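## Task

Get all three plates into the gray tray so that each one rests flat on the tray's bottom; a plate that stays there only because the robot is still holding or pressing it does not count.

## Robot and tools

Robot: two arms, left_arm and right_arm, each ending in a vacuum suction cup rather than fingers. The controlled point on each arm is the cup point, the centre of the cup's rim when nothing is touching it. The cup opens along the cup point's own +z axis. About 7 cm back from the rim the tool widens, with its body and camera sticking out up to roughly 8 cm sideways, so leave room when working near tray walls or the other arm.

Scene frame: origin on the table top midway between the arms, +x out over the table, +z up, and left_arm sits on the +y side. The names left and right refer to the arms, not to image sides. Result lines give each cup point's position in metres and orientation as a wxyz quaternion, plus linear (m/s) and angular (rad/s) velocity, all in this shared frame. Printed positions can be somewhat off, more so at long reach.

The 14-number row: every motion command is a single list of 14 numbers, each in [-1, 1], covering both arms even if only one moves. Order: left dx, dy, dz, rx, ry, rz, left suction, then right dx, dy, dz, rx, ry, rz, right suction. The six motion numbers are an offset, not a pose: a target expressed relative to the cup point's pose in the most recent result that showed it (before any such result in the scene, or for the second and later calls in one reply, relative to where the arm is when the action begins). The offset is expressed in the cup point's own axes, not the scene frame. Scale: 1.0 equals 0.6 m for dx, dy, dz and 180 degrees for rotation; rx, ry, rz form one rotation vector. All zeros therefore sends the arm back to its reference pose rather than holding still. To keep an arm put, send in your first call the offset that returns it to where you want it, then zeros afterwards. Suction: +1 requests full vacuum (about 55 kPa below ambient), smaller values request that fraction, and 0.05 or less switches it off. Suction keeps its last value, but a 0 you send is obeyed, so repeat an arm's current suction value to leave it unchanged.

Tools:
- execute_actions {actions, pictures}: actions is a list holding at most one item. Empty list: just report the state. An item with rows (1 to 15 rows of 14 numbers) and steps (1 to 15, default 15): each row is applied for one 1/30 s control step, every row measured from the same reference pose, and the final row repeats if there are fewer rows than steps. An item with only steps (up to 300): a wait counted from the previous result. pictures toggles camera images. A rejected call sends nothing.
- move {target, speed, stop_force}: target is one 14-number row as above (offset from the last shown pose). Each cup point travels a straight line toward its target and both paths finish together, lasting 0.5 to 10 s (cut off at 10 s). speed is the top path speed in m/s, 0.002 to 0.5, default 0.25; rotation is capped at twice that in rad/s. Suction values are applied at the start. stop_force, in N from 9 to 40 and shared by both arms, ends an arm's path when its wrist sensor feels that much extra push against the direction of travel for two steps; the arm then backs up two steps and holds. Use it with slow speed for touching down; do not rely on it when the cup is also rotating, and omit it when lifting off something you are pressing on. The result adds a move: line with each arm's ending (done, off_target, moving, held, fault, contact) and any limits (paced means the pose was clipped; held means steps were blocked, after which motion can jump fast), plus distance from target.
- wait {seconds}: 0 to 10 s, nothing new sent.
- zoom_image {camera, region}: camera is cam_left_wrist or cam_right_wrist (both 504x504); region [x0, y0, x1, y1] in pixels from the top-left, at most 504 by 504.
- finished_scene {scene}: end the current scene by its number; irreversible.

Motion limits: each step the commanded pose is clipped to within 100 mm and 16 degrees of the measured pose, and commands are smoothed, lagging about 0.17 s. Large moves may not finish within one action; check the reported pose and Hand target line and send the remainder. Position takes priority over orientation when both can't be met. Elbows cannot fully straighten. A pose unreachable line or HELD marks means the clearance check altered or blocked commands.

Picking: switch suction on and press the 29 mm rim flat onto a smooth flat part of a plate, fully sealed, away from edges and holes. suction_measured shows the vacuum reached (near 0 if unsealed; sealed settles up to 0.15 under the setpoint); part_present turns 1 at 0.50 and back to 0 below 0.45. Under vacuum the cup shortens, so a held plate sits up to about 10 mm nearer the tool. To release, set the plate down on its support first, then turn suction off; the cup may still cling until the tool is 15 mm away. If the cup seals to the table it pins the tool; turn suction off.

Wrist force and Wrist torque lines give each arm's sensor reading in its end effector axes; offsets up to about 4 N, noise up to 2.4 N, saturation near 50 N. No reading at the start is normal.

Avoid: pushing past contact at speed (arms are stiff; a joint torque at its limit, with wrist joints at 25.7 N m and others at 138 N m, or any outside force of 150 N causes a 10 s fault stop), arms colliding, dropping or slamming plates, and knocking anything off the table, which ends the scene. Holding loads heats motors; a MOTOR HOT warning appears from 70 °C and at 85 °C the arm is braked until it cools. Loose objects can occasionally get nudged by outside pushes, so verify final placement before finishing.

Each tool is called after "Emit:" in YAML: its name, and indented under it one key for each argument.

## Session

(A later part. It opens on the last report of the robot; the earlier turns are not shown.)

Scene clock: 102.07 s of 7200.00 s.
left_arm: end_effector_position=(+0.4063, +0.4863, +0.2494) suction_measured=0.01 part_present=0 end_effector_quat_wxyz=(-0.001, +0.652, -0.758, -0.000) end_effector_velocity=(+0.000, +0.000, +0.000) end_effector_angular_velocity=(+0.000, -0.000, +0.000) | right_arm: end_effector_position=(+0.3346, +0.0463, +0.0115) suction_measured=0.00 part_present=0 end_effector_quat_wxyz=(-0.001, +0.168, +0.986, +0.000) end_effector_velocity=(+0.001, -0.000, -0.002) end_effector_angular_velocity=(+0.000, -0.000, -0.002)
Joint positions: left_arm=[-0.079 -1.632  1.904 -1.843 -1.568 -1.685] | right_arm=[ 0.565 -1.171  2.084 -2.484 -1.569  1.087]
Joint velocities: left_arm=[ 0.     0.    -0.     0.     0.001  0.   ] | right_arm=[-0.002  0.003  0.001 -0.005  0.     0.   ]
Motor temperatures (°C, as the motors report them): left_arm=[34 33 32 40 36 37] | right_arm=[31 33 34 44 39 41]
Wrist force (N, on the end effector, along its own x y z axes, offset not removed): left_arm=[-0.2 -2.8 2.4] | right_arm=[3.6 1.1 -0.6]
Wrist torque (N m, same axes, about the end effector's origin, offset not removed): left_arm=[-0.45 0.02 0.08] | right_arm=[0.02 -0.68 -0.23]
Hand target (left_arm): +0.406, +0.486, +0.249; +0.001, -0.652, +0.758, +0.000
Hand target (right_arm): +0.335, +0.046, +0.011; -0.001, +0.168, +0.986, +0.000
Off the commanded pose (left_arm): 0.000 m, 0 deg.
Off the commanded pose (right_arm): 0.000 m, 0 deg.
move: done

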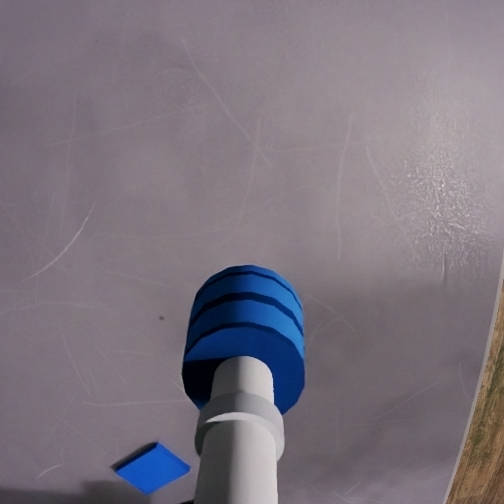

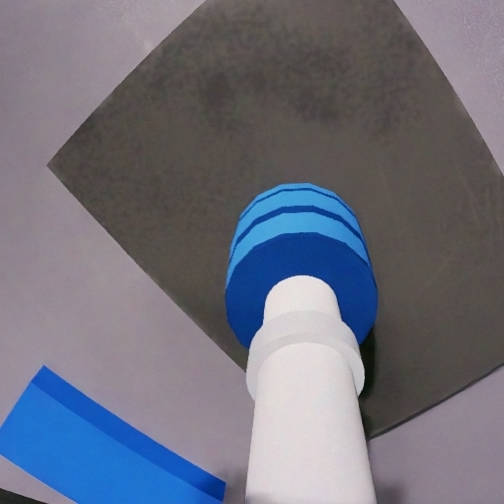

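Emit:
move:
  target: [0,0,0,0,0,0,0,-0.015,-0.022,-0.005,0,0,0,1]
  speed: 0.03

Emit:
move:
  target: [0,0,0,0,0,0,0,0,0,0.04,0,0,0,1]
  speed: 0.008
  stop_force: 10

Scene clock: 107.30 s of 7200.00 s.
left_arm: end_effector_position=(+0.4063, +0.4863, +0.2494) suction_measured=0.01 part_present=0 end_effector_quat_wxyz=(-0.001, +0.652, -0.758, -0.000) end_effector_velocity=(-0.000, -0.000, +0.000) end_effector_angular_velocity=(-0.000, +0.000, -0.001) | right_arm: end_effector_position=(+0.3387, +0.0311, +0.0145) suction_measured=0.00 part_present=0 end_effector_quat_wxyz=(-0.001, +0.168, +0.986, +0.001) end_effector_velocity=(+0.000, -0.002, +0.000) end_effector_angular_velocity=(+0.000, -0.000, +0.001)
Joint positions: left_arm=[-0.079 -1.632  1.904 -1.843 -1.568 -1.685] | right_arm=[ 0.537 -1.196  2.113 -2.488 -1.569  1.059]
Joint velocities: left_arm=[-0. -0. -0.  0. -0.  0.] | right_arm=[-0.003 -0.003  0.003 -0.001  0.    -0.003]
Motor temperatures (°C, as the motors report them): left_arm=[34 33 32 40 36 37] | right_arm=[31 33 34 44 39 41]
Wrist force (N, on the end effector, along its own x y z axes, offset not removed): left_arm=[-1.1 1.9 -1.9] | right_arm=[2.5 0.7 -0.9]
Wrist torque (N m, same axes, about the end effector's origin, offset not removed): left_arm=[-0.04 0.10 -0.24] | right_arm=[0.04 -0.50 -0.17]
Hand target (left_arm): +0.406, +0.486, +0.249; +0.001, -0.652, +0.758, +0.000
Hand target (right_arm): +0.339, +0.031, +0.015; -0.001, +0.168, +0.986, +0.001
Off the commanded pose (left_arm): 0.000 m, 0 deg.
Off the commanded pose (right_arm): 0.000 m, 0 deg.
After step 90, 1.37 s passed at rest.
move: done

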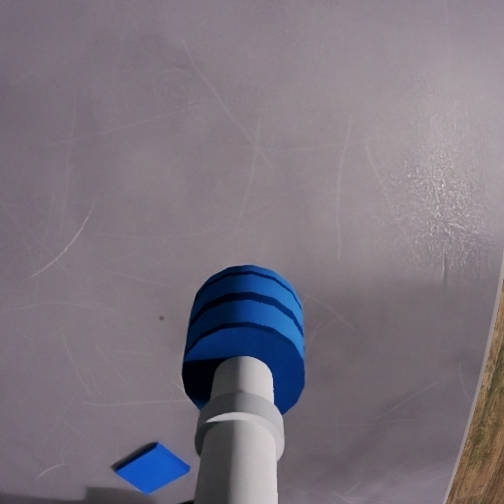

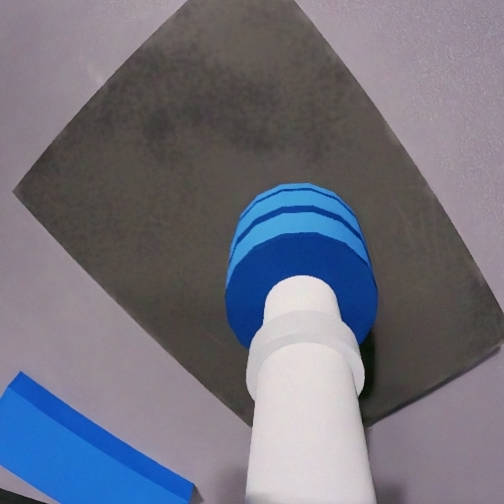

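Scene clock: 109.67 s of 7200.00 s.
left_arm: end_effector_position=(+0.4063, +0.4863, +0.2494) suction_measured=0.01 part_present=0 end_effector_quat_wxyz=(-0.001, +0.652, -0.758, -0.000) end_effector_velocity=(-0.000, +0.000, -0.000) end_effector_angular_velocity=(+0.000, -0.000, -0.000) | right_arm: end_effector_position=(+0.3387, +0.0310, -0.0015) suction_measured=1.00 part_present=1 end_effector_quat_wxyz=(-0.001, +0.168, +0.986, +0.001) end_effector_velocity=(-0.002, -0.000, +0.001) end_effector_angular_velocity=(-0.003, +0.004, +0.003)
Joint positions: left_arm=[-0.079 -1.632  1.904 -1.843 -1.568 -1.685] | right_arm=[ 0.537 -1.16   2.122 -2.532 -1.569  1.059]
Joint velocities: left_arm=[-0. -0.  0. -0.  0.  0.] | right_arm=[ 0.002 -0.004 -0.001  0.009  0.    -0.001]
Motor temperatures (°C, as the motors report them): left_arm=[34 33 32 40 36 37] | right_arm=[31 33 34 44 39 41]
Wrist force (N, on the end effector, along its own x y z axes, offset not removed): left_arm=[-0.3 1.4 -1.4] | right_arm=[1.0 5.2 -27.0]
Wrist torque (N m, same axes, about the end effector's origin, offset not removed): left_arm=[0.06 0.05 0.02] | right_arm=[0.07 -0.39 -0.13]
Hand target (left_arm): +0.406, +0.486, +0.249; +0.001, -0.652, +0.758, +0.000
Hand target (right_arm): +0.339, +0.031, -0.001; -0.001, +0.168, +0.986, +0.001
Off the commanded pose (left_arm): 0.000 m, 0 deg.
Off the commanded pose (right_arm): 0.008 m, 0 deg.
move: contact (right_arm)

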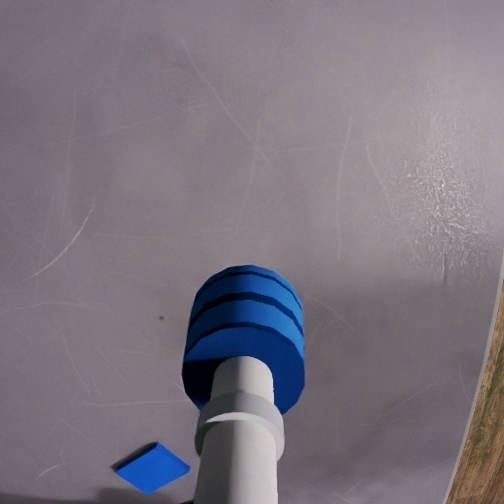

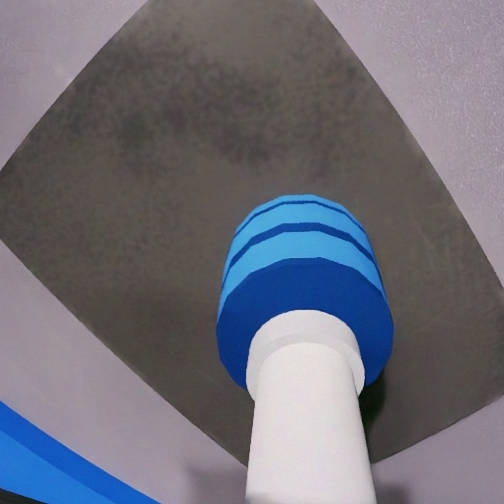

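Emit:
move:
  target: [0,0,0,0,0,0,0,0,0,-0.15,0,0,0,1]

Emit:
move:
  target: [0,0,0,0,0,0,0,-0.323,-0.515,0,0,0,0.017,1]

Emit:
move:
  target: [0,0,0,0,0,0,0,0,0,0.05,0,0,0,1]
  speed: 0.03
  stop_force: 10

Scene clock: 118.53 s of 7200.00 s.
left_arm: end_effector_position=(+0.4063, +0.4863, +0.2494) suction_measured=0.01 part_present=0 end_effector_quat_wxyz=(-0.001, +0.652, -0.758, -0.000) end_effector_velocity=(-0.000, -0.000, -0.000) end_effector_angular_velocity=(+0.000, +0.000, -0.000) | right_arm: end_effector_position=(+0.3387, +0.0311, +0.0885) suction_measured=1.00 part_present=1 end_effector_quat_wxyz=(-0.000, +0.168, +0.986, +0.001) end_effector_velocity=(-0.000, +0.000, +0.002) end_effector_angular_velocity=(-0.000, +0.000, +0.001)
Joint positions: left_arm=[-0.079 -1.632  1.904 -1.843 -1.568 -1.685] | right_arm=[ 0.537 -1.341  2.051 -2.281 -1.569  1.059]
Joint velocities: left_arm=[-0.  0.  0.  0. -0. -0.] | right_arm=[ 0.    -0.003 -0.002  0.006 -0.    -0.001]
Motor temperatures (°C, as the motors report them): left_arm=[34 33 32 40 36 37] | right_arm=[31 33 34 44 39 41]
Wrist force (N, on the end effector, along its own x y z axes, offset not removed): left_arm=[3.1 1.6 2.5] | right_arm=[1.6 1.4 0.1]
Wrist torque (N m, same axes, about the end effector's origin, offset not removed): left_arm=[0.14 -0.41 0.07] | right_arm=[0.21 -0.27 -0.14]
Hand target (left_arm): +0.406, +0.486, +0.249; +0.001, -0.652, +0.758, +0.000
Hand target (right_arm): +0.339, +0.031, +0.089; -0.001, +0.168, +0.986, +0.001
Off the commanded pose (left_arm): 0.000 m, 0 deg.
Off the commanded pose (right_arm): 0.000 m, 0 deg.
After step 90, 4.90 s passed at rest.
move: done

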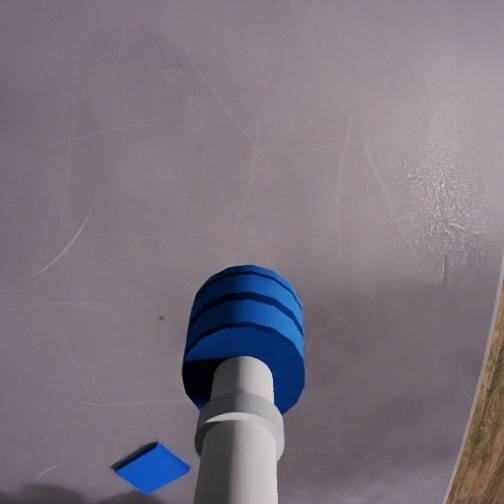

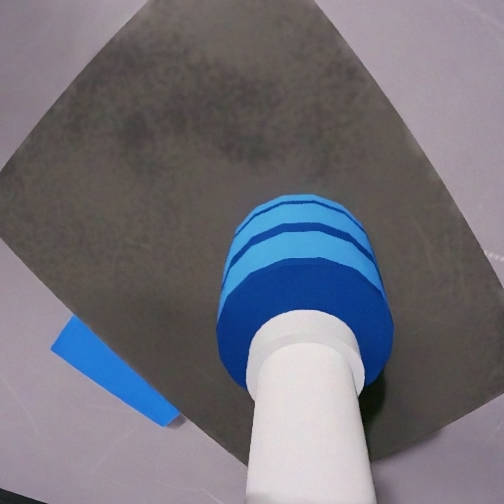

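Scene clock: 120.60 s of 7200.00 s.
left_arm: end_effector_position=(+0.4063, +0.4863, +0.2494) suction_measured=0.01 part_present=0 end_effector_quat_wxyz=(-0.001, +0.652, -0.758, -0.000) end_effector_velocity=(-0.000, +0.001, -0.000) end_effector_angular_velocity=(+0.000, -0.000, +0.001) | right_arm: end_effector_position=(+0.4194, -0.3250, +0.0887) suction_measured=1.00 part_present=1 end_effector_quat_wxyz=(+0.000, +0.195, +0.981, +0.001) end_effector_velocity=(+0.001, -0.001, +0.000) end_effector_angular_velocity=(+0.001, -0.000, +0.003)
Joint positions: left_arm=[-0.079 -1.632  1.904 -1.843 -1.568 -1.685] | right_arm=[-0.362 -1.675  2.414 -2.311 -1.569  0.214]
Joint velocities: left_arm=[ 0.001  0.     0.    -0.     0.    -0.   ] | right_arm=[-0.004  0.001 -0.    -0.     0.001 -0.007]
Motor temperatures (°C, as the motors report them): left_arm=[34 33 32 40 36 37] | right_arm=[31 33 34 44 39 41]
Wrist force (N, on the end effector, along its own x y z axes, offset not removed): left_arm=[-1.5 1.4 3.8] | right_arm=[2.1 0.4 -2.0]
Wrist torque (N m, same axes, about the end effector's origin, offset not removed): left_arm=[-0.16 0.20 -0.08] | right_arm=[-0.13 -0.37 -0.15]
Hand target (left_arm): +0.406, +0.486, +0.249; +0.001, -0.652, +0.758, +0.000
Hand target (right_arm): +0.419, -0.325, +0.089; +0.000, +0.195, +0.981, +0.001
Off the commanded pose (left_arm): 0.000 m, 0 deg.
Off the commanded pose (right_arm): 0.001 m, 0 deg.
move: done

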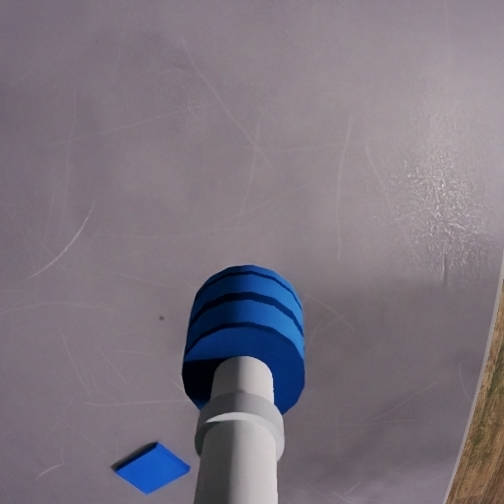

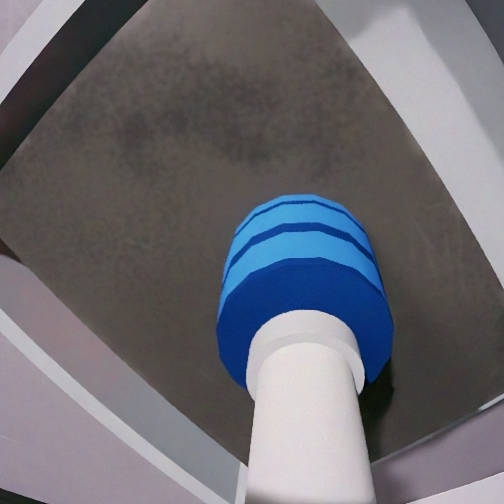

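Scene clock: 121.93 s of 7200.00 s.
left_arm: end_effector_position=(+0.4063, +0.4863, +0.2494) suction_measured=0.01 part_present=0 end_effector_quat_wxyz=(-0.001, +0.652, -0.758, -0.000) end_effector_velocity=(+0.000, -0.000, +0.000) end_effector_angular_velocity=(-0.000, -0.000, +0.000) | right_arm: end_effector_position=(+0.4194, -0.3250, +0.0588) suction_measured=1.00 part_present=1 end_effector_quat_wxyz=(+0.000, +0.195, +0.981, +0.001) end_effector_velocity=(-0.000, +0.000, -0.002) end_effector_angular_velocity=(+0.000, +0.001, +0.001)
Joint positions: left_arm=[-0.079 -1.632  1.904 -1.843 -1.568 -1.685] | right_arm=[-0.362 -1.597  2.454 -2.428 -1.569  0.214]
Joint velocities: left_arm=[-0. -0. -0. -0. -0. -0.] | right_arm=[ 0.001  0.006  0.002 -0.007  0.    -0.001]
Motor temperatures (°C, as the motors report them): left_arm=[34 33 32 40 36 37] | right_arm=[31 33 34 44 39 41]
Wrist force (N, on the end effector, along its own x y z axes, offset not removed): left_arm=[-2.7 1.2 5.5] | right_arm=[2.0 0.3 0.3]
Wrist torque (N m, same axes, about the end effector's origin, offset not removed): left_arm=[0.00 0.57 0.19] | right_arm=[-0.02 -0.31 -0.19]
Hand target (left_arm): +0.406, +0.486, +0.249; +0.001, -0.652, +0.758, +0.000
Hand target (right_arm): +0.419, -0.325, +0.059; +0.000, +0.195, +0.981, +0.001
Off the commanded pose (left_arm): 0.000 m, 0 deg.
Off the commanded pose (right_arm): 0.000 m, 0 deg.
move: done

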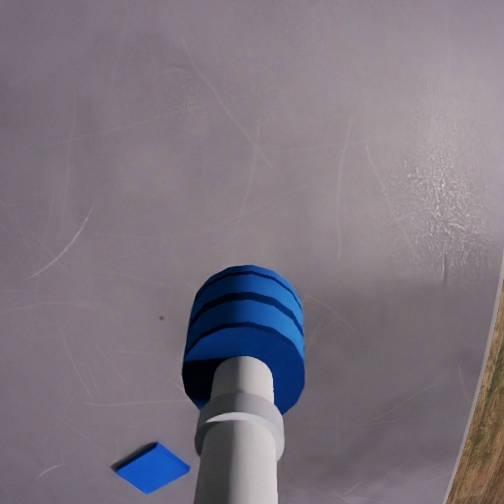

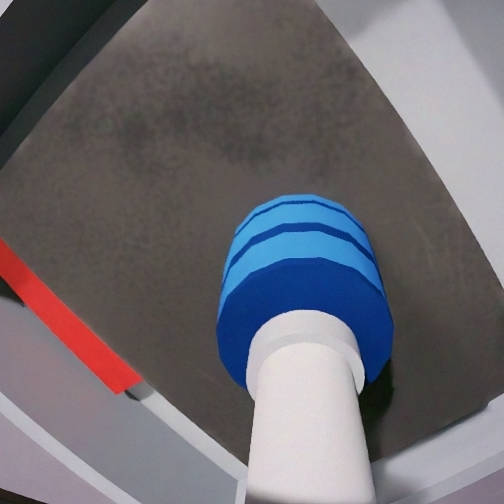

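Emit:
move:
  target: [0,0,0,0,0,0,0,-0.045,-0.03,0.045,0,0,0,1]
  speed: 0.03
  stop_force: 10

Scene clock: 131.87 s of 7200.00 s.
left_arm: end_effector_position=(+0.4063, +0.4863, +0.2494) suction_measured=0.01 part_present=0 end_effector_quat_wxyz=(-0.001, +0.652, -0.758, -0.000) end_effector_velocity=(+0.000, +0.000, +0.000) end_effector_angular_velocity=(+0.000, -0.000, +0.000) | right_arm: end_effector_position=(+0.4374, -0.3519, +0.0319) suction_measured=1.00 part_present=1 end_effector_quat_wxyz=(+0.000, +0.195, +0.981, +0.001) end_effector_velocity=(+0.001, -0.001, -0.001) end_effector_angular_velocity=(-0.000, -0.001, -0.000)
Joint positions: left_arm=[-0.079 -1.632  1.904 -1.843 -1.568 -1.685] | right_arm=[-0.426 -1.485  2.448 -2.534 -1.569  0.15 ]
Joint velocities: left_arm=[ 0. -0. -0.  0.  0. -0.] | right_arm=[-0.002  0.005 -0.001 -0.005 -0.    -0.002]
Motor temperatures (°C, as the motors report them): left_arm=[34 33 32 40 36 37] | right_arm=[31 33 34 44 39 41]
Wrist force (N, on the end effector, along its own x y z axes, offset not removed): left_arm=[-2.7 2.4 -3.1] | right_arm=[3.0 1.5 -0.8]
Wrist torque (N m, same axes, about the end effector's origin, offset not removed): left_arm=[0.24 0.54 0.09] | right_arm=[0.01 -0.52 -0.20]
Hand target (left_arm): +0.406, +0.486, +0.249; +0.001, -0.652, +0.758, +0.000
Hand target (right_arm): +0.437, -0.352, +0.032; +0.000, +0.195, +0.981, +0.001
Off the commanded pose (left_arm): 0.000 m, 0 deg.
Off the commanded pose (right_arm): 0.000 m, 0 deg.
After step 90, 5.20 s passed at rest.
move: done

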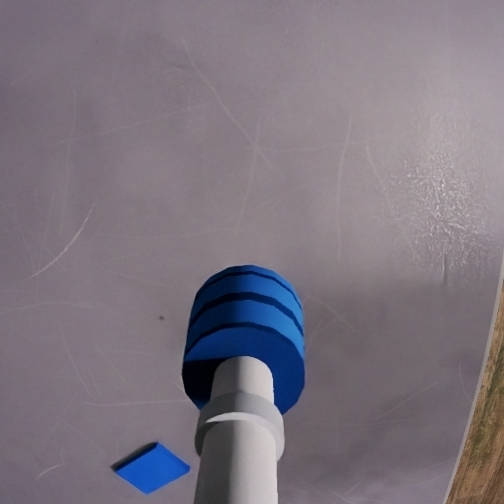

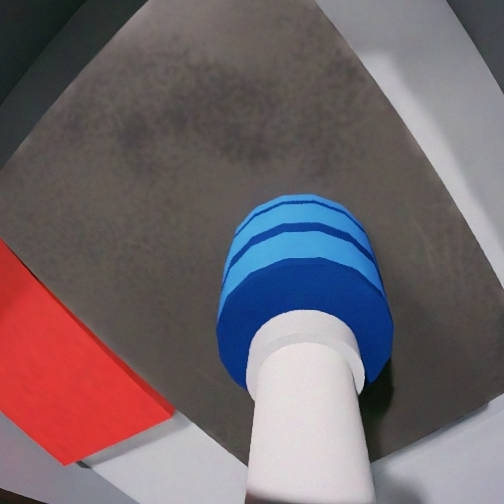

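Emit:
move:
  target: [0,0,0,0,0,0,0,-0.01,-0.014,0.025,0,0,0,1]
  speed: 0.02
  stop_force: 10

Emit:
move:
  target: [0,0,0,0,0,0,0,0,0,0.04,0,0,0,1]
  speed: 0.006
  stop_force: 9

Emit:
move:
  target: [0,0,0,0,0,0,0,0,0,-0.005,0,0,0,0]
  speed: 0.005

Emit:
move:
  target: [0,0,0,0,0,0,0,0,0,-0.25,0,0,0,0]

Scene clock: 144.63 s of 7200.00 s.
left_arm: end_effector_position=(+0.4063, +0.4863, +0.2494) suction_measured=0.01 part_present=0 end_effector_quat_wxyz=(-0.001, +0.652, -0.758, -0.000) end_effector_velocity=(-0.000, +0.000, -0.000) end_effector_angular_velocity=(+0.000, -0.000, +0.001) | right_arm: end_effector_position=(+0.4397, -0.3619, +0.0170) suction_measured=1.00 part_present=1 end_effector_quat_wxyz=(+0.000, +0.195, +0.981, +0.001) end_effector_velocity=(+0.000, -0.001, -0.001) end_effector_angular_velocity=(-0.000, -0.000, -0.002)
Joint positions: left_arm=[-0.079 -1.632  1.904 -1.843 -1.568 -1.685] | right_arm=[-0.451 -1.436  2.458 -2.593 -1.569  0.125]
Joint velocities: left_arm=[ 0. -0.  0. -0.  0. -0.] | right_arm=[-0.003  0.004  0.001 -0.006 -0.    -0.001]
Motor temperatures (°C, as the motors report them): left_arm=[34 33 32 40 36 37] | right_arm=[31 33 34 44 39 41]
Wrist force (N, on the end effector, along its own x y z axes, offset not removed): left_arm=[-0.2 1.8 1.8] | right_arm=[2.9 2.1 -0.5]
Wrist torque (N m, same axes, about the end effector's origin, offset not removed): left_arm=[0.13 0.07 0.02] | right_arm=[0.24 -0.56 -0.22]
Hand target (left_arm): +0.406, +0.486, +0.249; +0.001, -0.652, +0.758, +0.000
Hand target (right_arm): +0.440, -0.362, +0.017; +0.000, +0.195, +0.981, +0.001
Off the commanded pose (left_arm): 0.000 m, 0 deg.
Off the commanded pose (right_arm): 0.000 m, 0 deg.
After step 90, 8.57 s passed at rest.
move: done

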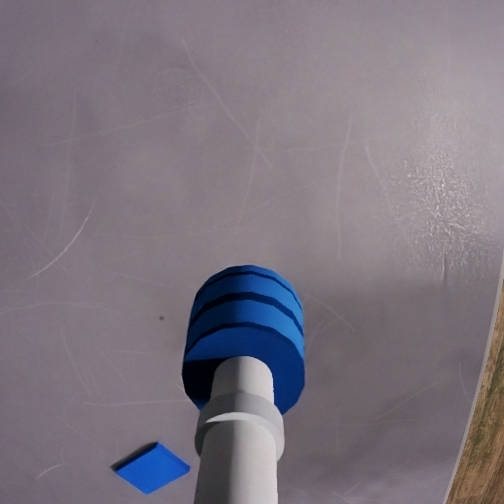

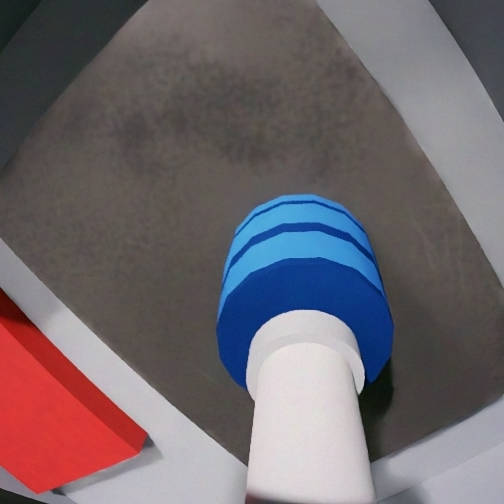

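Scene clock: 147.57 s of 7200.00 s.
left_arm: end_effector_position=(+0.4063, +0.4863, +0.2494) suction_measured=0.01 part_present=0 end_effector_quat_wxyz=(-0.001, +0.652, -0.758, -0.000) end_effector_velocity=(-0.000, +0.000, -0.000) end_effector_angular_velocity=(+0.000, +0.000, +0.000) | right_arm: end_effector_position=(+0.4396, -0.3619, +0.0016) suction_measured=1.00 part_present=1 end_effector_quat_wxyz=(+0.000, +0.195, +0.981, +0.001) end_effector_velocity=(-0.000, +0.000, +0.002) end_effector_angular_velocity=(+0.000, +0.001, +0.000)
Joint positions: left_arm=[-0.079 -1.632  1.904 -1.843 -1.568 -1.685] | right_arm=[-0.451 -1.386  2.47  -2.654 -1.569  0.125]
Joint velocities: left_arm=[ 0.  0.  0.  0.  0. -0.] | right_arm=[ 0.001 -0.007 -0.002  0.009  0.     0.001]
Motor temperatures (°C, as the motors report them): left_arm=[34 33 32 40 36 37] | right_arm=[31 33 34 44 39 41]
Wrist force (N, on the end effector, along its own x y z axes, offset not removed): left_arm=[1.5 -3.2 0.5] | right_arm=[4.8 -0.7 -28.1]
Wrist torque (N m, same axes, about the end effector's origin, offset not removed): left_arm=[-0.33 -0.30 0.05] | right_arm=[-0.12 -0.27 -0.20]
Hand target (left_arm): +0.406, +0.486, +0.249; +0.001, -0.652, +0.758, +0.000
Hand target (right_arm): +0.440, -0.362, +0.002; +0.000, +0.195, +0.981, +0.001
Off the commanded pose (left_arm): 0.000 m, 0 deg.
Off the commanded pose (right_arm): 0.009 m, 0 deg.
move: contact (right_arm)

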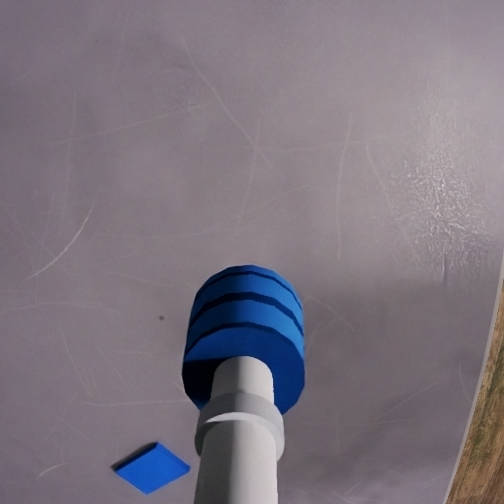

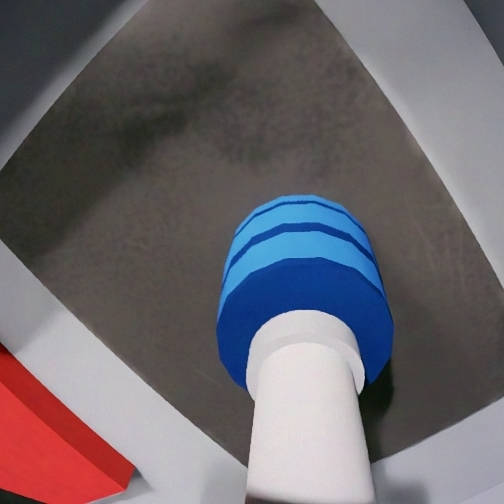

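Scene clock: 148.40 s of 7200.00 s.
left_arm: end_effector_position=(+0.4063, +0.4863, +0.2494) suction_measured=0.01 part_present=0 end_effector_quat_wxyz=(-0.001, +0.652, -0.758, -0.000) end_effector_velocity=(-0.000, -0.000, -0.000) end_effector_angular_velocity=(-0.000, +0.000, -0.001) | right_arm: end_effector_position=(+0.4396, -0.3619, +0.0045) suction_measured=0.00 part_present=0 end_effector_quat_wxyz=(+0.000, +0.195, +0.981, +0.001) end_effector_velocity=(-0.000, +0.001, +0.000) end_effector_angular_velocity=(+0.000, +0.001, +0.002)
Joint positions: left_arm=[-0.079 -1.632  1.904 -1.843 -1.568 -1.685] | right_arm=[-0.451 -1.396  2.468 -2.643 -1.569  0.125]
Joint velocities: left_arm=[-0.001 -0.     0.     0.    -0.     0.   ] | right_arm=[ 0.001 -0.001 -0.001  0.003  0.    -0.001]
Motor temperatures (°C, as the motors report them): left_arm=[34 33 32 40 36 37] | right_arm=[31 33 34 44 39 41]
Wrist force (N, on the end effector, along its own x y z axes, offset not removed): left_arm=[0.8 -1.6 0.0] | right_arm=[0.0 1.1 -6.3]
Wrist torque (N m, same axes, about the end effector's origin, offset not removed): left_arm=[-0.31 -0.05 0.02] | right_arm=[0.05 -0.32 -0.14]
Hand target (left_arm): +0.406, +0.486, +0.249; +0.001, -0.652, +0.758, +0.000
Hand target (right_arm): +0.440, -0.362, +0.005; +0.000, +0.195, +0.981, +0.001
Off the commanded pose (left_arm): 0.000 m, 0 deg.
Off the commanded pose (right_arm): 0.000 m, 0 deg.
move: done

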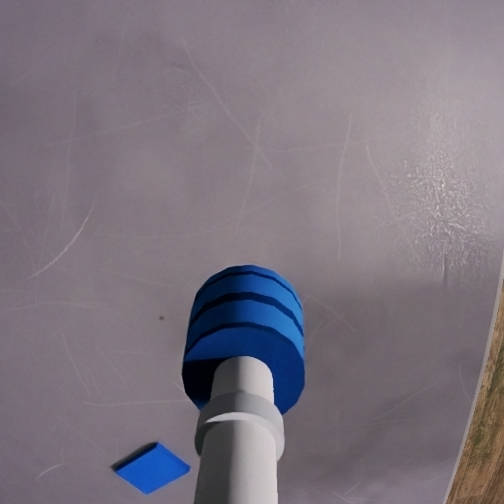

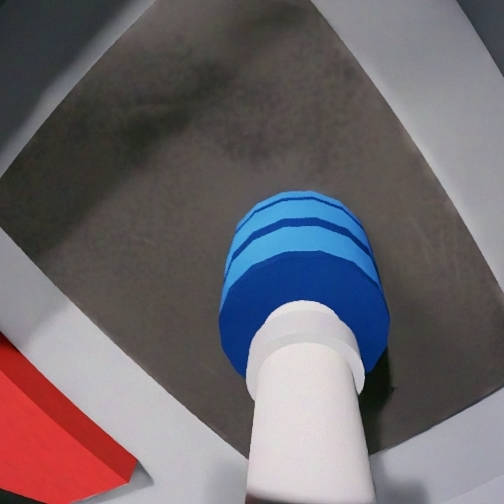

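Scene clock: 149.60 s of 7200.00 s.
left_arm: end_effector_position=(+0.4063, +0.4863, +0.2494) suction_measured=0.01 part_present=0 end_effector_quat_wxyz=(-0.001, +0.652, -0.758, -0.000) end_effector_velocity=(+0.000, -0.000, +0.000) end_effector_angular_velocity=(+0.000, -0.000, -0.001) | right_arm: end_effector_position=(+0.4397, -0.3619, +0.1546) suction_measured=0.00 part_present=0 end_effector_quat_wxyz=(+0.000, +0.195, +0.981, +0.001) end_effector_velocity=(-0.000, +0.000, +0.002) end_effector_angular_velocity=(+0.000, +0.000, -0.001)
Joint positions: left_arm=[-0.079 -1.632  1.904 -1.843 -1.568 -1.685] | right_arm=[-0.451 -1.759  2.274 -2.086 -1.569  0.125]
Joint velocities: left_arm=[-0.001 -0.    -0.     0.     0.    -0.   ] | right_arm=[ 0.001 -0.003 -0.004  0.008 -0.     0.002]
Motor temperatures (°C, as the motors report them): left_arm=[34 33 32 40 36 37] | right_arm=[31 33 34 44 39 41]
Wrist force (N, on the end effector, along its own x y z axes, offset not removed): left_arm=[1.4 -1.5 -1.3] | right_arm=[1.4 2.2 -0.4]
Wrist torque (N m, same axes, about the end effector's origin, offset not removed): left_arm=[-0.34 0.08 -0.11] | right_arm=[0.15 -0.26 -0.18]
Hand target (left_arm): +0.406, +0.486, +0.249; +0.001, -0.652, +0.758, +0.000
Hand target (right_arm): +0.440, -0.362, +0.155; +0.000, +0.195, +0.981, +0.001
Off the commanded pose (left_arm): 0.000 m, 0 deg.
Off the commanded pose (right_arm): 0.000 m, 0 deg.
move: done

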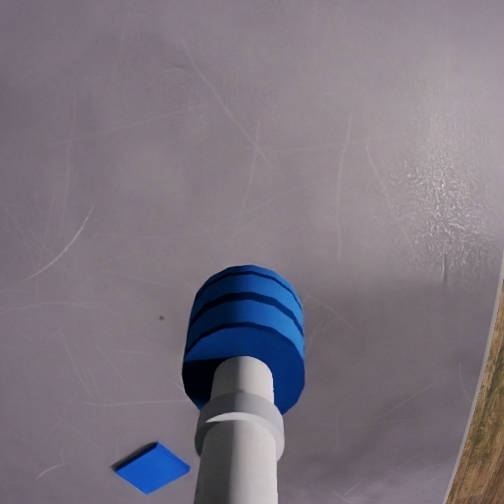

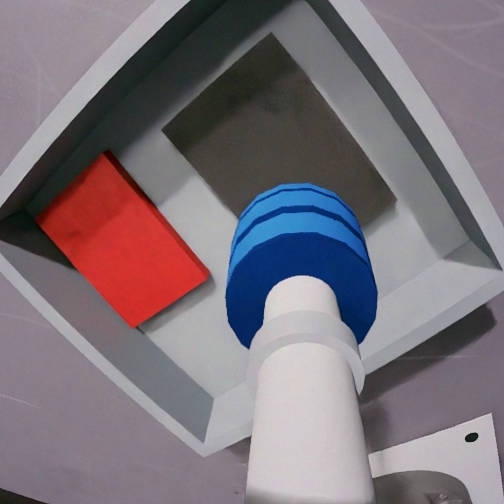

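Emit:
move:
  target: [0,0,0,0,0,0,0,0.527,0.645,0.05,0,0,0,0]

Emit:
move:
  target: [0,0,0,0,0,0,0,0,0,0.16,0,0,0,0]

Scene clock: 158.60 s of 7200.00 s.
left_arm: end_effector_position=(+0.4063, +0.4863, +0.2494) suction_measured=0.01 part_present=0 end_effector_quat_wxyz=(-0.001, +0.652, -0.758, -0.000) end_effector_velocity=(+0.000, -0.001, -0.000) end_effector_angular_velocity=(+0.000, -0.000, -0.001) | right_arm: end_effector_position=(+0.2946, +0.1169, +0.1242) suction_measured=0.00 part_present=0 end_effector_quat_wxyz=(-0.001, +0.195, +0.981, +0.000) end_effector_velocity=(-0.001, +0.003, +0.000) end_effector_angular_velocity=(-0.000, -0.000, -0.000)
Joint positions: left_arm=[-0.079 -1.632  1.904 -1.843 -1.568 -1.685] | right_arm=[ 0.712 -1.283  1.86  -2.147 -1.569  1.288]
Joint velocities: left_arm=[-0.001 -0.     0.    -0.     0.     0.   ] | right_arm=[ 0.005  0.004 -0.006  0.002 -0.     0.006]
Motor temperatures (°C, as the motors report them): left_arm=[34 33 32 40 36 37] | right_arm=[31 33 34 44 39 41]
Wrist force (N, on the end effector, along its own x y z axes, offset not removed): left_arm=[-1.5 0.5 -0.3] | right_arm=[2.8 1.1 -1.8]
Wrist torque (N m, same axes, about the end effector's origin, offset not removed): left_arm=[-0.27 0.03 -0.06] | right_arm=[-0.03 -0.43 -0.10]
Hand target (left_arm): +0.406, +0.486, +0.249; +0.001, -0.652, +0.758, +0.000
Hand target (right_arm): +0.295, +0.117, +0.124; -0.001, +0.195, +0.981, +0.000
Off the commanded pose (left_arm): 0.000 m, 0 deg.
Off the commanded pose (right_arm): 0.001 m, 0 deg.
After step 90, 3.40 s passed at rest.
move: done

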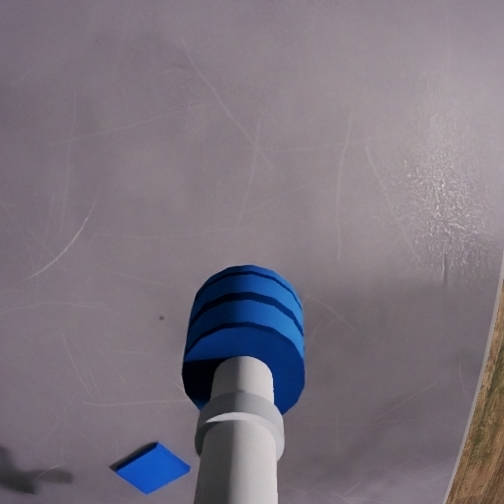

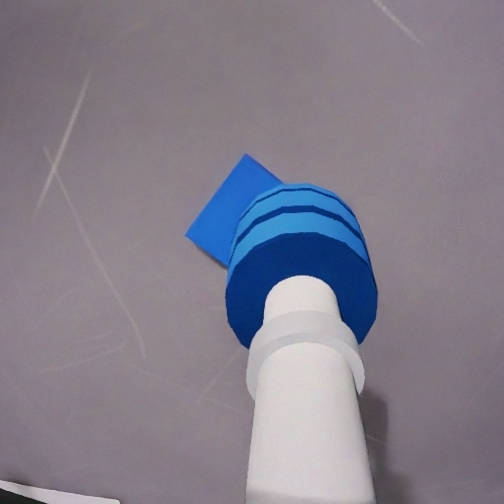

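Scene clock: 159.57 s of 7200.00 s.
left_arm: end_effector_position=(+0.4063, +0.4863, +0.2494) suction_measured=0.01 part_present=0 end_effector_quat_wxyz=(-0.001, +0.652, -0.758, -0.000) end_effector_velocity=(-0.000, -0.000, -0.000) end_effector_angular_velocity=(-0.000, +0.000, -0.001) | right_arm: end_effector_position=(+0.2946, +0.1168, +0.0283) suction_measured=0.00 part_present=0 end_effector_quat_wxyz=(-0.001, +0.195, +0.981, +0.000) end_effector_velocity=(-0.000, +0.001, -0.002) end_effector_angular_velocity=(+0.002, -0.000, -0.001)
Joint positions: left_arm=[-0.079 -1.632  1.904 -1.843 -1.568 -1.685] | right_arm=[ 0.712 -1.13   1.949 -2.39  -1.569  1.288]
Joint velocities: left_arm=[-0.001 -0.     0.    -0.    -0.    -0.   ] | right_arm=[ 0.001  0.004  0.    -0.005  0.001  0.002]
Motor temperatures (°C, as the motors report them): left_arm=[34 33 32 40 36 37] | right_arm=[31 33 34 44 39 41]
Wrist force (N, on the end effector, along its own x y z axes, offset not removed): left_arm=[2.4 1.1 5.1] | right_arm=[0.4 1.9 0.9]
Wrist torque (N m, same axes, about the end effector's origin, offset not removed): left_arm=[0.20 -0.09 -0.02] | right_arm=[0.29 -0.11 -0.14]
Hand target (left_arm): +0.406, +0.486, +0.249; +0.001, -0.652, +0.758, +0.000
Hand target (right_arm): +0.295, +0.117, +0.028; -0.001, +0.195, +0.981, +0.000
Off the commanded pose (left_arm): 0.000 m, 0 deg.
Off the commanded pose (right_arm): 0.000 m, 0 deg.
move: done

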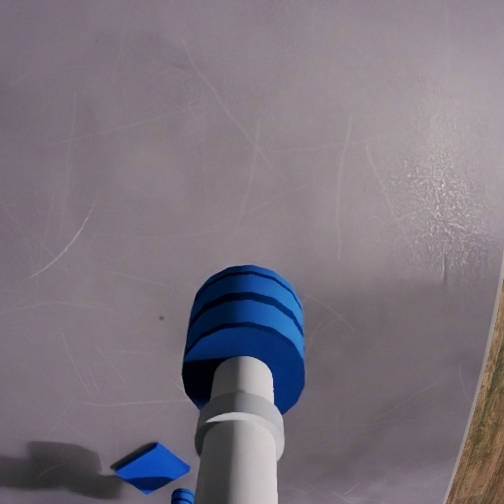

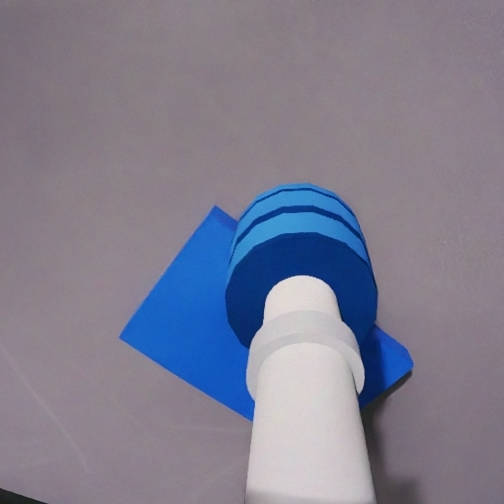

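Emit:
move:
  target: [0,0,0,0,0,0,0,0.055,0.016,0.012,0,0,0,0]
  speed: 0.05

Scene clock: 162.63 s of 7200.00 s.
left_arm: end_effector_position=(+0.4063, +0.4863, +0.2494) suction_measured=0.01 part_present=0 end_effector_quat_wxyz=(-0.001, +0.652, -0.758, -0.000) end_effector_velocity=(-0.000, +0.001, -0.000) end_effector_angular_velocity=(-0.000, +0.000, +0.002) | right_arm: end_effector_position=(+0.2678, +0.1381, +0.0211) suction_measured=0.00 part_present=0 end_effector_quat_wxyz=(-0.001, +0.195, +0.981, +0.000) end_effector_velocity=(-0.002, +0.001, -0.000) end_effector_angular_velocity=(+0.000, -0.000, -0.001)
Joint positions: left_arm=[-0.079 -1.632  1.904 -1.843 -1.568 -1.685] | right_arm=[ 0.774 -1.101  1.926 -2.396 -1.569  1.349]
Joint velocities: left_arm=[ 0.002 -0.    -0.     0.    -0.    -0.   ] | right_arm=[ 0.004  0.001 -0.002 -0.    -0.     0.005]
Motor temperatures (°C, as the motors report them): left_arm=[34 33 32 40 36 37] | right_arm=[31 33 34 44 39 41]
Wrist force (N, on the end effector, along its own x y z axes, offset not removed): left_arm=[-0.2 1.7 4.4] | right_arm=[1.6 1.5 -1.6]
Wrist torque (N m, same axes, about the end effector's origin, offset not removed): left_arm=[-0.17 0.01 0.09] | right_arm=[0.01 -0.33 -0.27]
Hand target (left_arm): +0.406, +0.486, +0.249; +0.001, -0.652, +0.758, +0.000
Hand target (right_arm): +0.268, +0.138, +0.021; -0.001, +0.195, +0.981, +0.000
Off the commanded pose (left_arm): 0.000 m, 0 deg.
Off the commanded pose (right_arm): 0.000 m, 0 deg.
move: done

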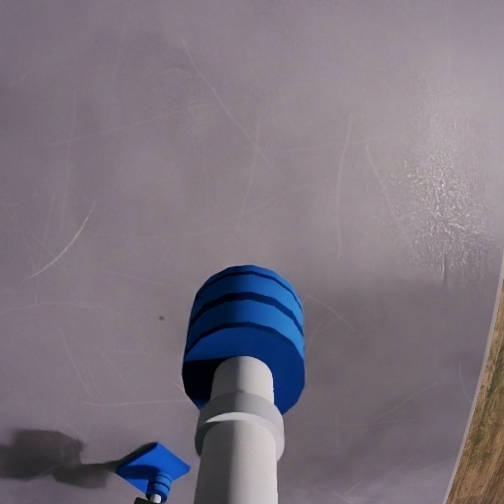

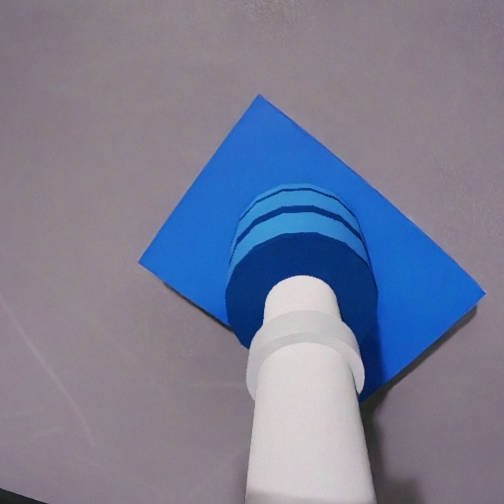

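Emit:
move:
  target: [0,0,0,0,0,0,0,0.004,0,0.04,0,0,0,1]
  speed: 0.008
  stop_force: 9

Emit:
move:
  target: [0,0,0,0,0,0,0,0,0,-0.15,0,0,0,1]

Emit:
move:
  target: [0,0,0,0,0,0,0,-0.41,-0.568,0,0,0,-0.483,1]
  speed: 0.4

Scene clock: 172.53 s of 7200.00 s.
left_arm: end_effector_position=(+0.4063, +0.4863, +0.2494) suction_measured=0.01 part_present=0 end_effector_quat_wxyz=(-0.001, +0.652, -0.758, -0.000) end_effector_velocity=(-0.000, -0.001, -0.000) end_effector_angular_velocity=(-0.000, +0.000, -0.001) | right_arm: end_effector_position=(+0.2656, +0.1390, -0.0014) suction_measured=1.00 part_present=1 end_effector_quat_wxyz=(-0.001, +0.195, +0.981, +0.000) end_effector_velocity=(-0.001, -0.000, +0.002) end_effector_angular_velocity=(-0.002, +0.001, +0.002)
Joint positions: left_arm=[-0.079 -1.632  1.904 -1.843 -1.568 -1.685] | right_arm=[ 0.778 -1.058  1.938 -2.451 -1.569  1.354]
Joint velocities: left_arm=[-0.001  0.     0.    -0.    -0.    -0.   ] | right_arm=[ 0.002 -0.004 -0.001  0.007 -0.    -0.   ]
Motor temperatures (°C, as the motors report them): left_arm=[34 33 32 40 36 37] | right_arm=[31 33 34 44 39 41]
Wrist force (N, on the end effector, along its own x y z axes, offset not removed): left_arm=[2.0 -0.3 0.1] | right_arm=[2.4 -0.8 -23.6]
Wrist torque (N m, same axes, about the end effector's origin, offset not removed): left_arm=[-0.25 -0.35 -0.07] | right_arm=[0.10 -0.55 -0.25]
Hand target (left_arm): +0.406, +0.486, +0.249; +0.001, -0.652, +0.758, +0.000
Hand target (right_arm): +0.266, +0.139, -0.001; -0.001, +0.195, +0.981, +0.000
Off the commanded pose (left_arm): 0.000 m, 0 deg.
Off the commanded pose (right_arm): 0.001 m, 0 deg.
After step 90, 3.70 s passed at rest.
move: contact (right_arm)

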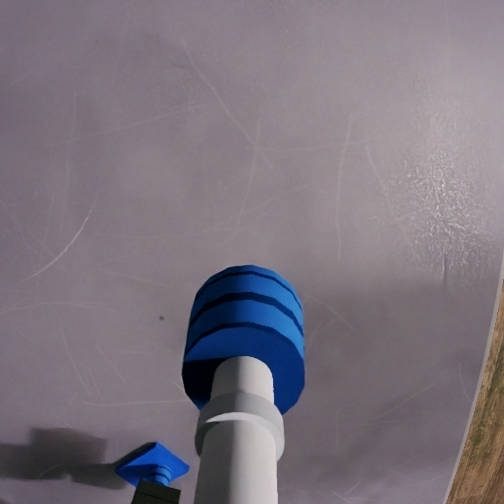

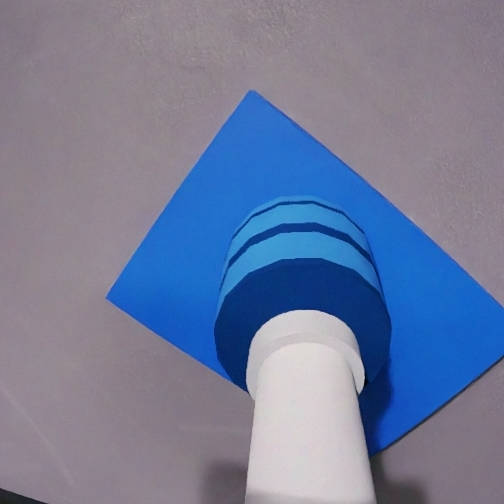

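Scene clock: 173.50 s of 7200.00 s.
left_arm: end_effector_position=(+0.4063, +0.4863, +0.2494) suction_measured=0.01 part_present=0 end_effector_quat_wxyz=(-0.001, +0.652, -0.758, -0.000) end_effector_velocity=(+0.000, -0.000, +0.000) end_effector_angular_velocity=(+0.000, -0.000, -0.001) | right_arm: end_effector_position=(+0.2657, +0.1390, +0.0885) suction_measured=1.00 part_present=1 end_effector_quat_wxyz=(-0.001, +0.195, +0.981, +0.000) end_effector_velocity=(+0.000, -0.000, +0.001) end_effector_angular_velocity=(-0.001, +0.001, -0.001)
Joint positions: left_arm=[-0.079 -1.632  1.904 -1.843 -1.568 -1.685] | right_arm=[ 0.778 -1.214  1.873 -2.23  -1.569  1.354]
Joint velocities: left_arm=[-0.001  0.    -0.     0.     0.     0.   ] | right_arm=[-0.001 -0.002 -0.002  0.005 -0.    -0.   ]
Motor temperatures (°C, as the motors report them): left_arm=[34 33 32 40 36 37] | right_arm=[31 33 34 44 39 41]
Wrist force (N, on the end effector, along its own x y z axes, offset not removed): left_arm=[1.3 0.3 -0.7] | right_arm=[2.8 0.3 -0.4]
Wrist torque (N m, same axes, about the end effector's origin, offset not removed): left_arm=[-0.05 -0.08 0.18] | right_arm=[-0.12 -0.51 -0.15]
Hand target (left_arm): +0.406, +0.486, +0.249; +0.001, -0.652, +0.758, +0.000
Hand target (right_arm): +0.266, +0.139, +0.089; -0.001, +0.195, +0.981, +0.000
Off the commanded pose (left_arm): 0.000 m, 0 deg.
Off the commanded pose (right_arm): 0.000 m, 0 deg.
move: done

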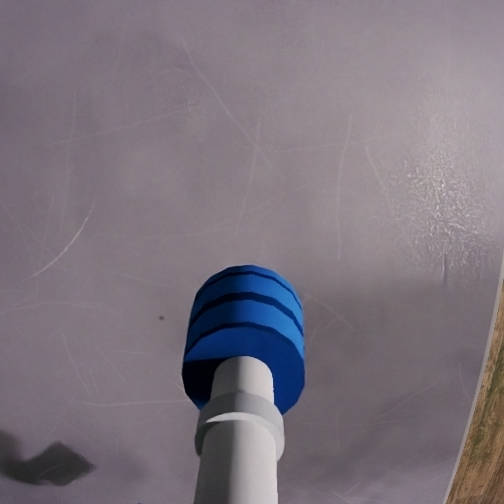

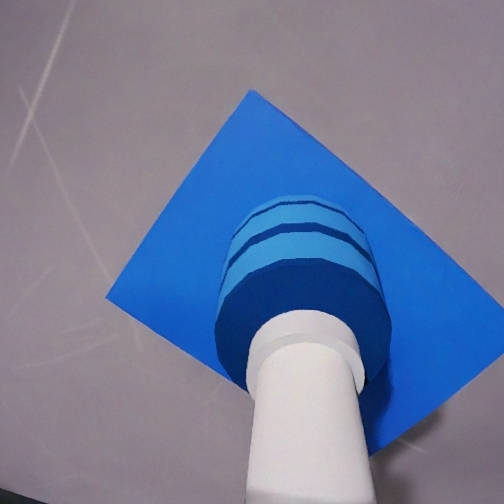

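Scene clock: 176.03 s of 7200.00 s.
left_arm: end_effector_position=(+0.4063, +0.4863, +0.2494) suction_measured=0.01 part_present=0 end_effector_quat_wxyz=(-0.001, +0.652, -0.758, -0.000) end_effector_velocity=(-0.000, -0.000, -0.000) end_effector_angular_velocity=(-0.000, +0.000, -0.001) | right_arm: end_effector_position=(+0.3635, -0.2701, +0.0889) suction_measured=1.00 part_present=1 end_effector_quat_wxyz=(+0.000, -0.533, +0.846, +0.000) end_effector_velocity=(+0.000, -0.002, -0.000) end_effector_angular_velocity=(+0.005, +0.002, +0.008)
Joint positions: left_arm=[-0.079 -1.632  1.904 -1.843 -1.568 -1.685] | right_arm=[-0.211 -1.79   2.502 -2.283 -1.57  -1.152]
Joint velocities: left_arm=[-0.001  0.     0.     0.    -0.     0.   ] | right_arm=[-0.01  -0.001  0.001  0.003  0.005 -0.018]
Motor temperatures (°C, as the motors report them): left_arm=[34 33 32 40 36 37] | right_arm=[31 33 34 44 39 41]
Wrist force (N, on the end effector, along its own x y z axes, offset not removed): left_arm=[-3.7 -2.6 -0.6] | right_arm=[3.2 1.0 0.6]
Wrist torque (N m, same axes, about the end effector's origin, offset not removed): left_arm=[-0.41 0.67 0.09] | right_arm=[0.14 -0.71 -0.17]
Hand target (left_arm): +0.406, +0.486, +0.249; +0.001, -0.652, +0.758, +0.000
Hand target (right_arm): +0.364, -0.270, +0.089; +0.000, -0.533, +0.846, +0.001
Off the commanded pose (left_arm): 0.000 m, 0 deg.
Off the commanded pose (right_arm): 0.001 m, 0 deg.
move: done

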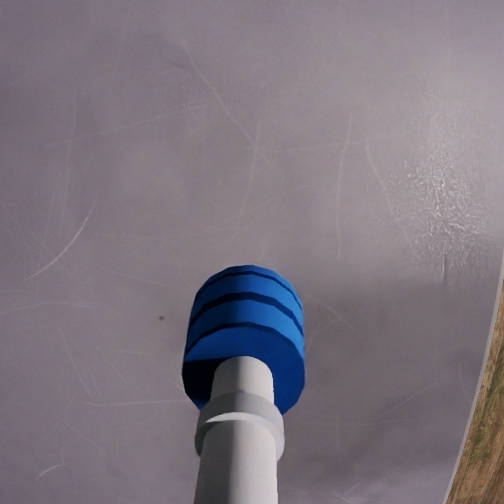

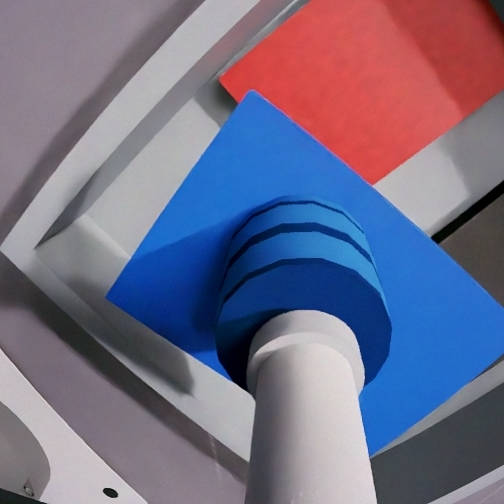

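Emit:
move:
  target: [0,0,0,0,0,0,0,-0.012,0.02,0.065,0,0,0.05,1]
  speed: 0.04
  stop_force: 10

Scene clock: 180.73 s of 7200.00 s.
left_arm: end_effector_position=(+0.4063, +0.4863, +0.2494) suction_measured=0.01 part_present=0 end_effector_quat_wxyz=(-0.001, +0.652, -0.758, -0.000) end_effector_velocity=(+0.000, +0.000, +0.000) end_effector_angular_velocity=(+0.000, -0.000, +0.001) | right_arm: end_effector_position=(+0.3558, -0.2584, +0.0500) suction_measured=1.00 part_present=1 end_effector_quat_wxyz=(+0.000, -0.465, +0.885, +0.000) end_effector_velocity=(-0.000, +0.001, -0.002) end_effector_angular_velocity=(+0.000, -0.000, -0.004)
Joint positions: left_arm=[-0.079 -1.632  1.904 -1.843 -1.568 -1.685] | right_arm=[-0.173 -1.683  2.565 -2.453 -1.57  -0.957]
Joint velocities: left_arm=[ 0. -0. -0.  0.  0. -0.] | right_arm=[ 0.003  0.006  0.002 -0.008  0.     0.007]
Motor temperatures (°C, as the motors report them): left_arm=[34 33 32 40 36 37] | right_arm=[31 33 34 44 39 41]
Wrist force (N, on the end effector, along its own x y z axes, offset not removed): left_arm=[0.4 -2.2 -0.3] | right_arm=[3.9 0.7 0.8]
Wrist torque (N m, same axes, about the end effector's origin, offset not removed): left_arm=[-0.38 0.13 0.13] | right_arm=[-0.05 -0.77 -0.19]
Hand target (left_arm): +0.406, +0.486, +0.249; +0.001, -0.652, +0.758, +0.000
Hand target (right_arm): +0.356, -0.258, +0.050; +0.000, -0.465, +0.885, +0.000
Off the commanded pose (left_arm): 0.000 m, 0 deg.
Off the commanded pose (right_arm): 0.000 m, 0 deg.
move: done

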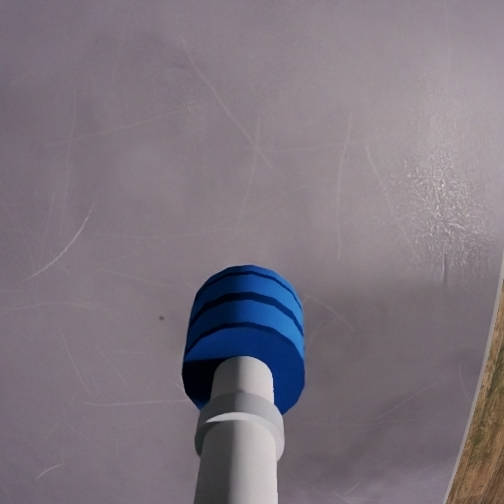

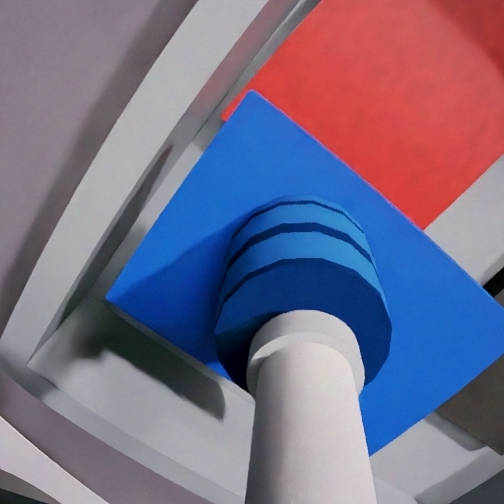

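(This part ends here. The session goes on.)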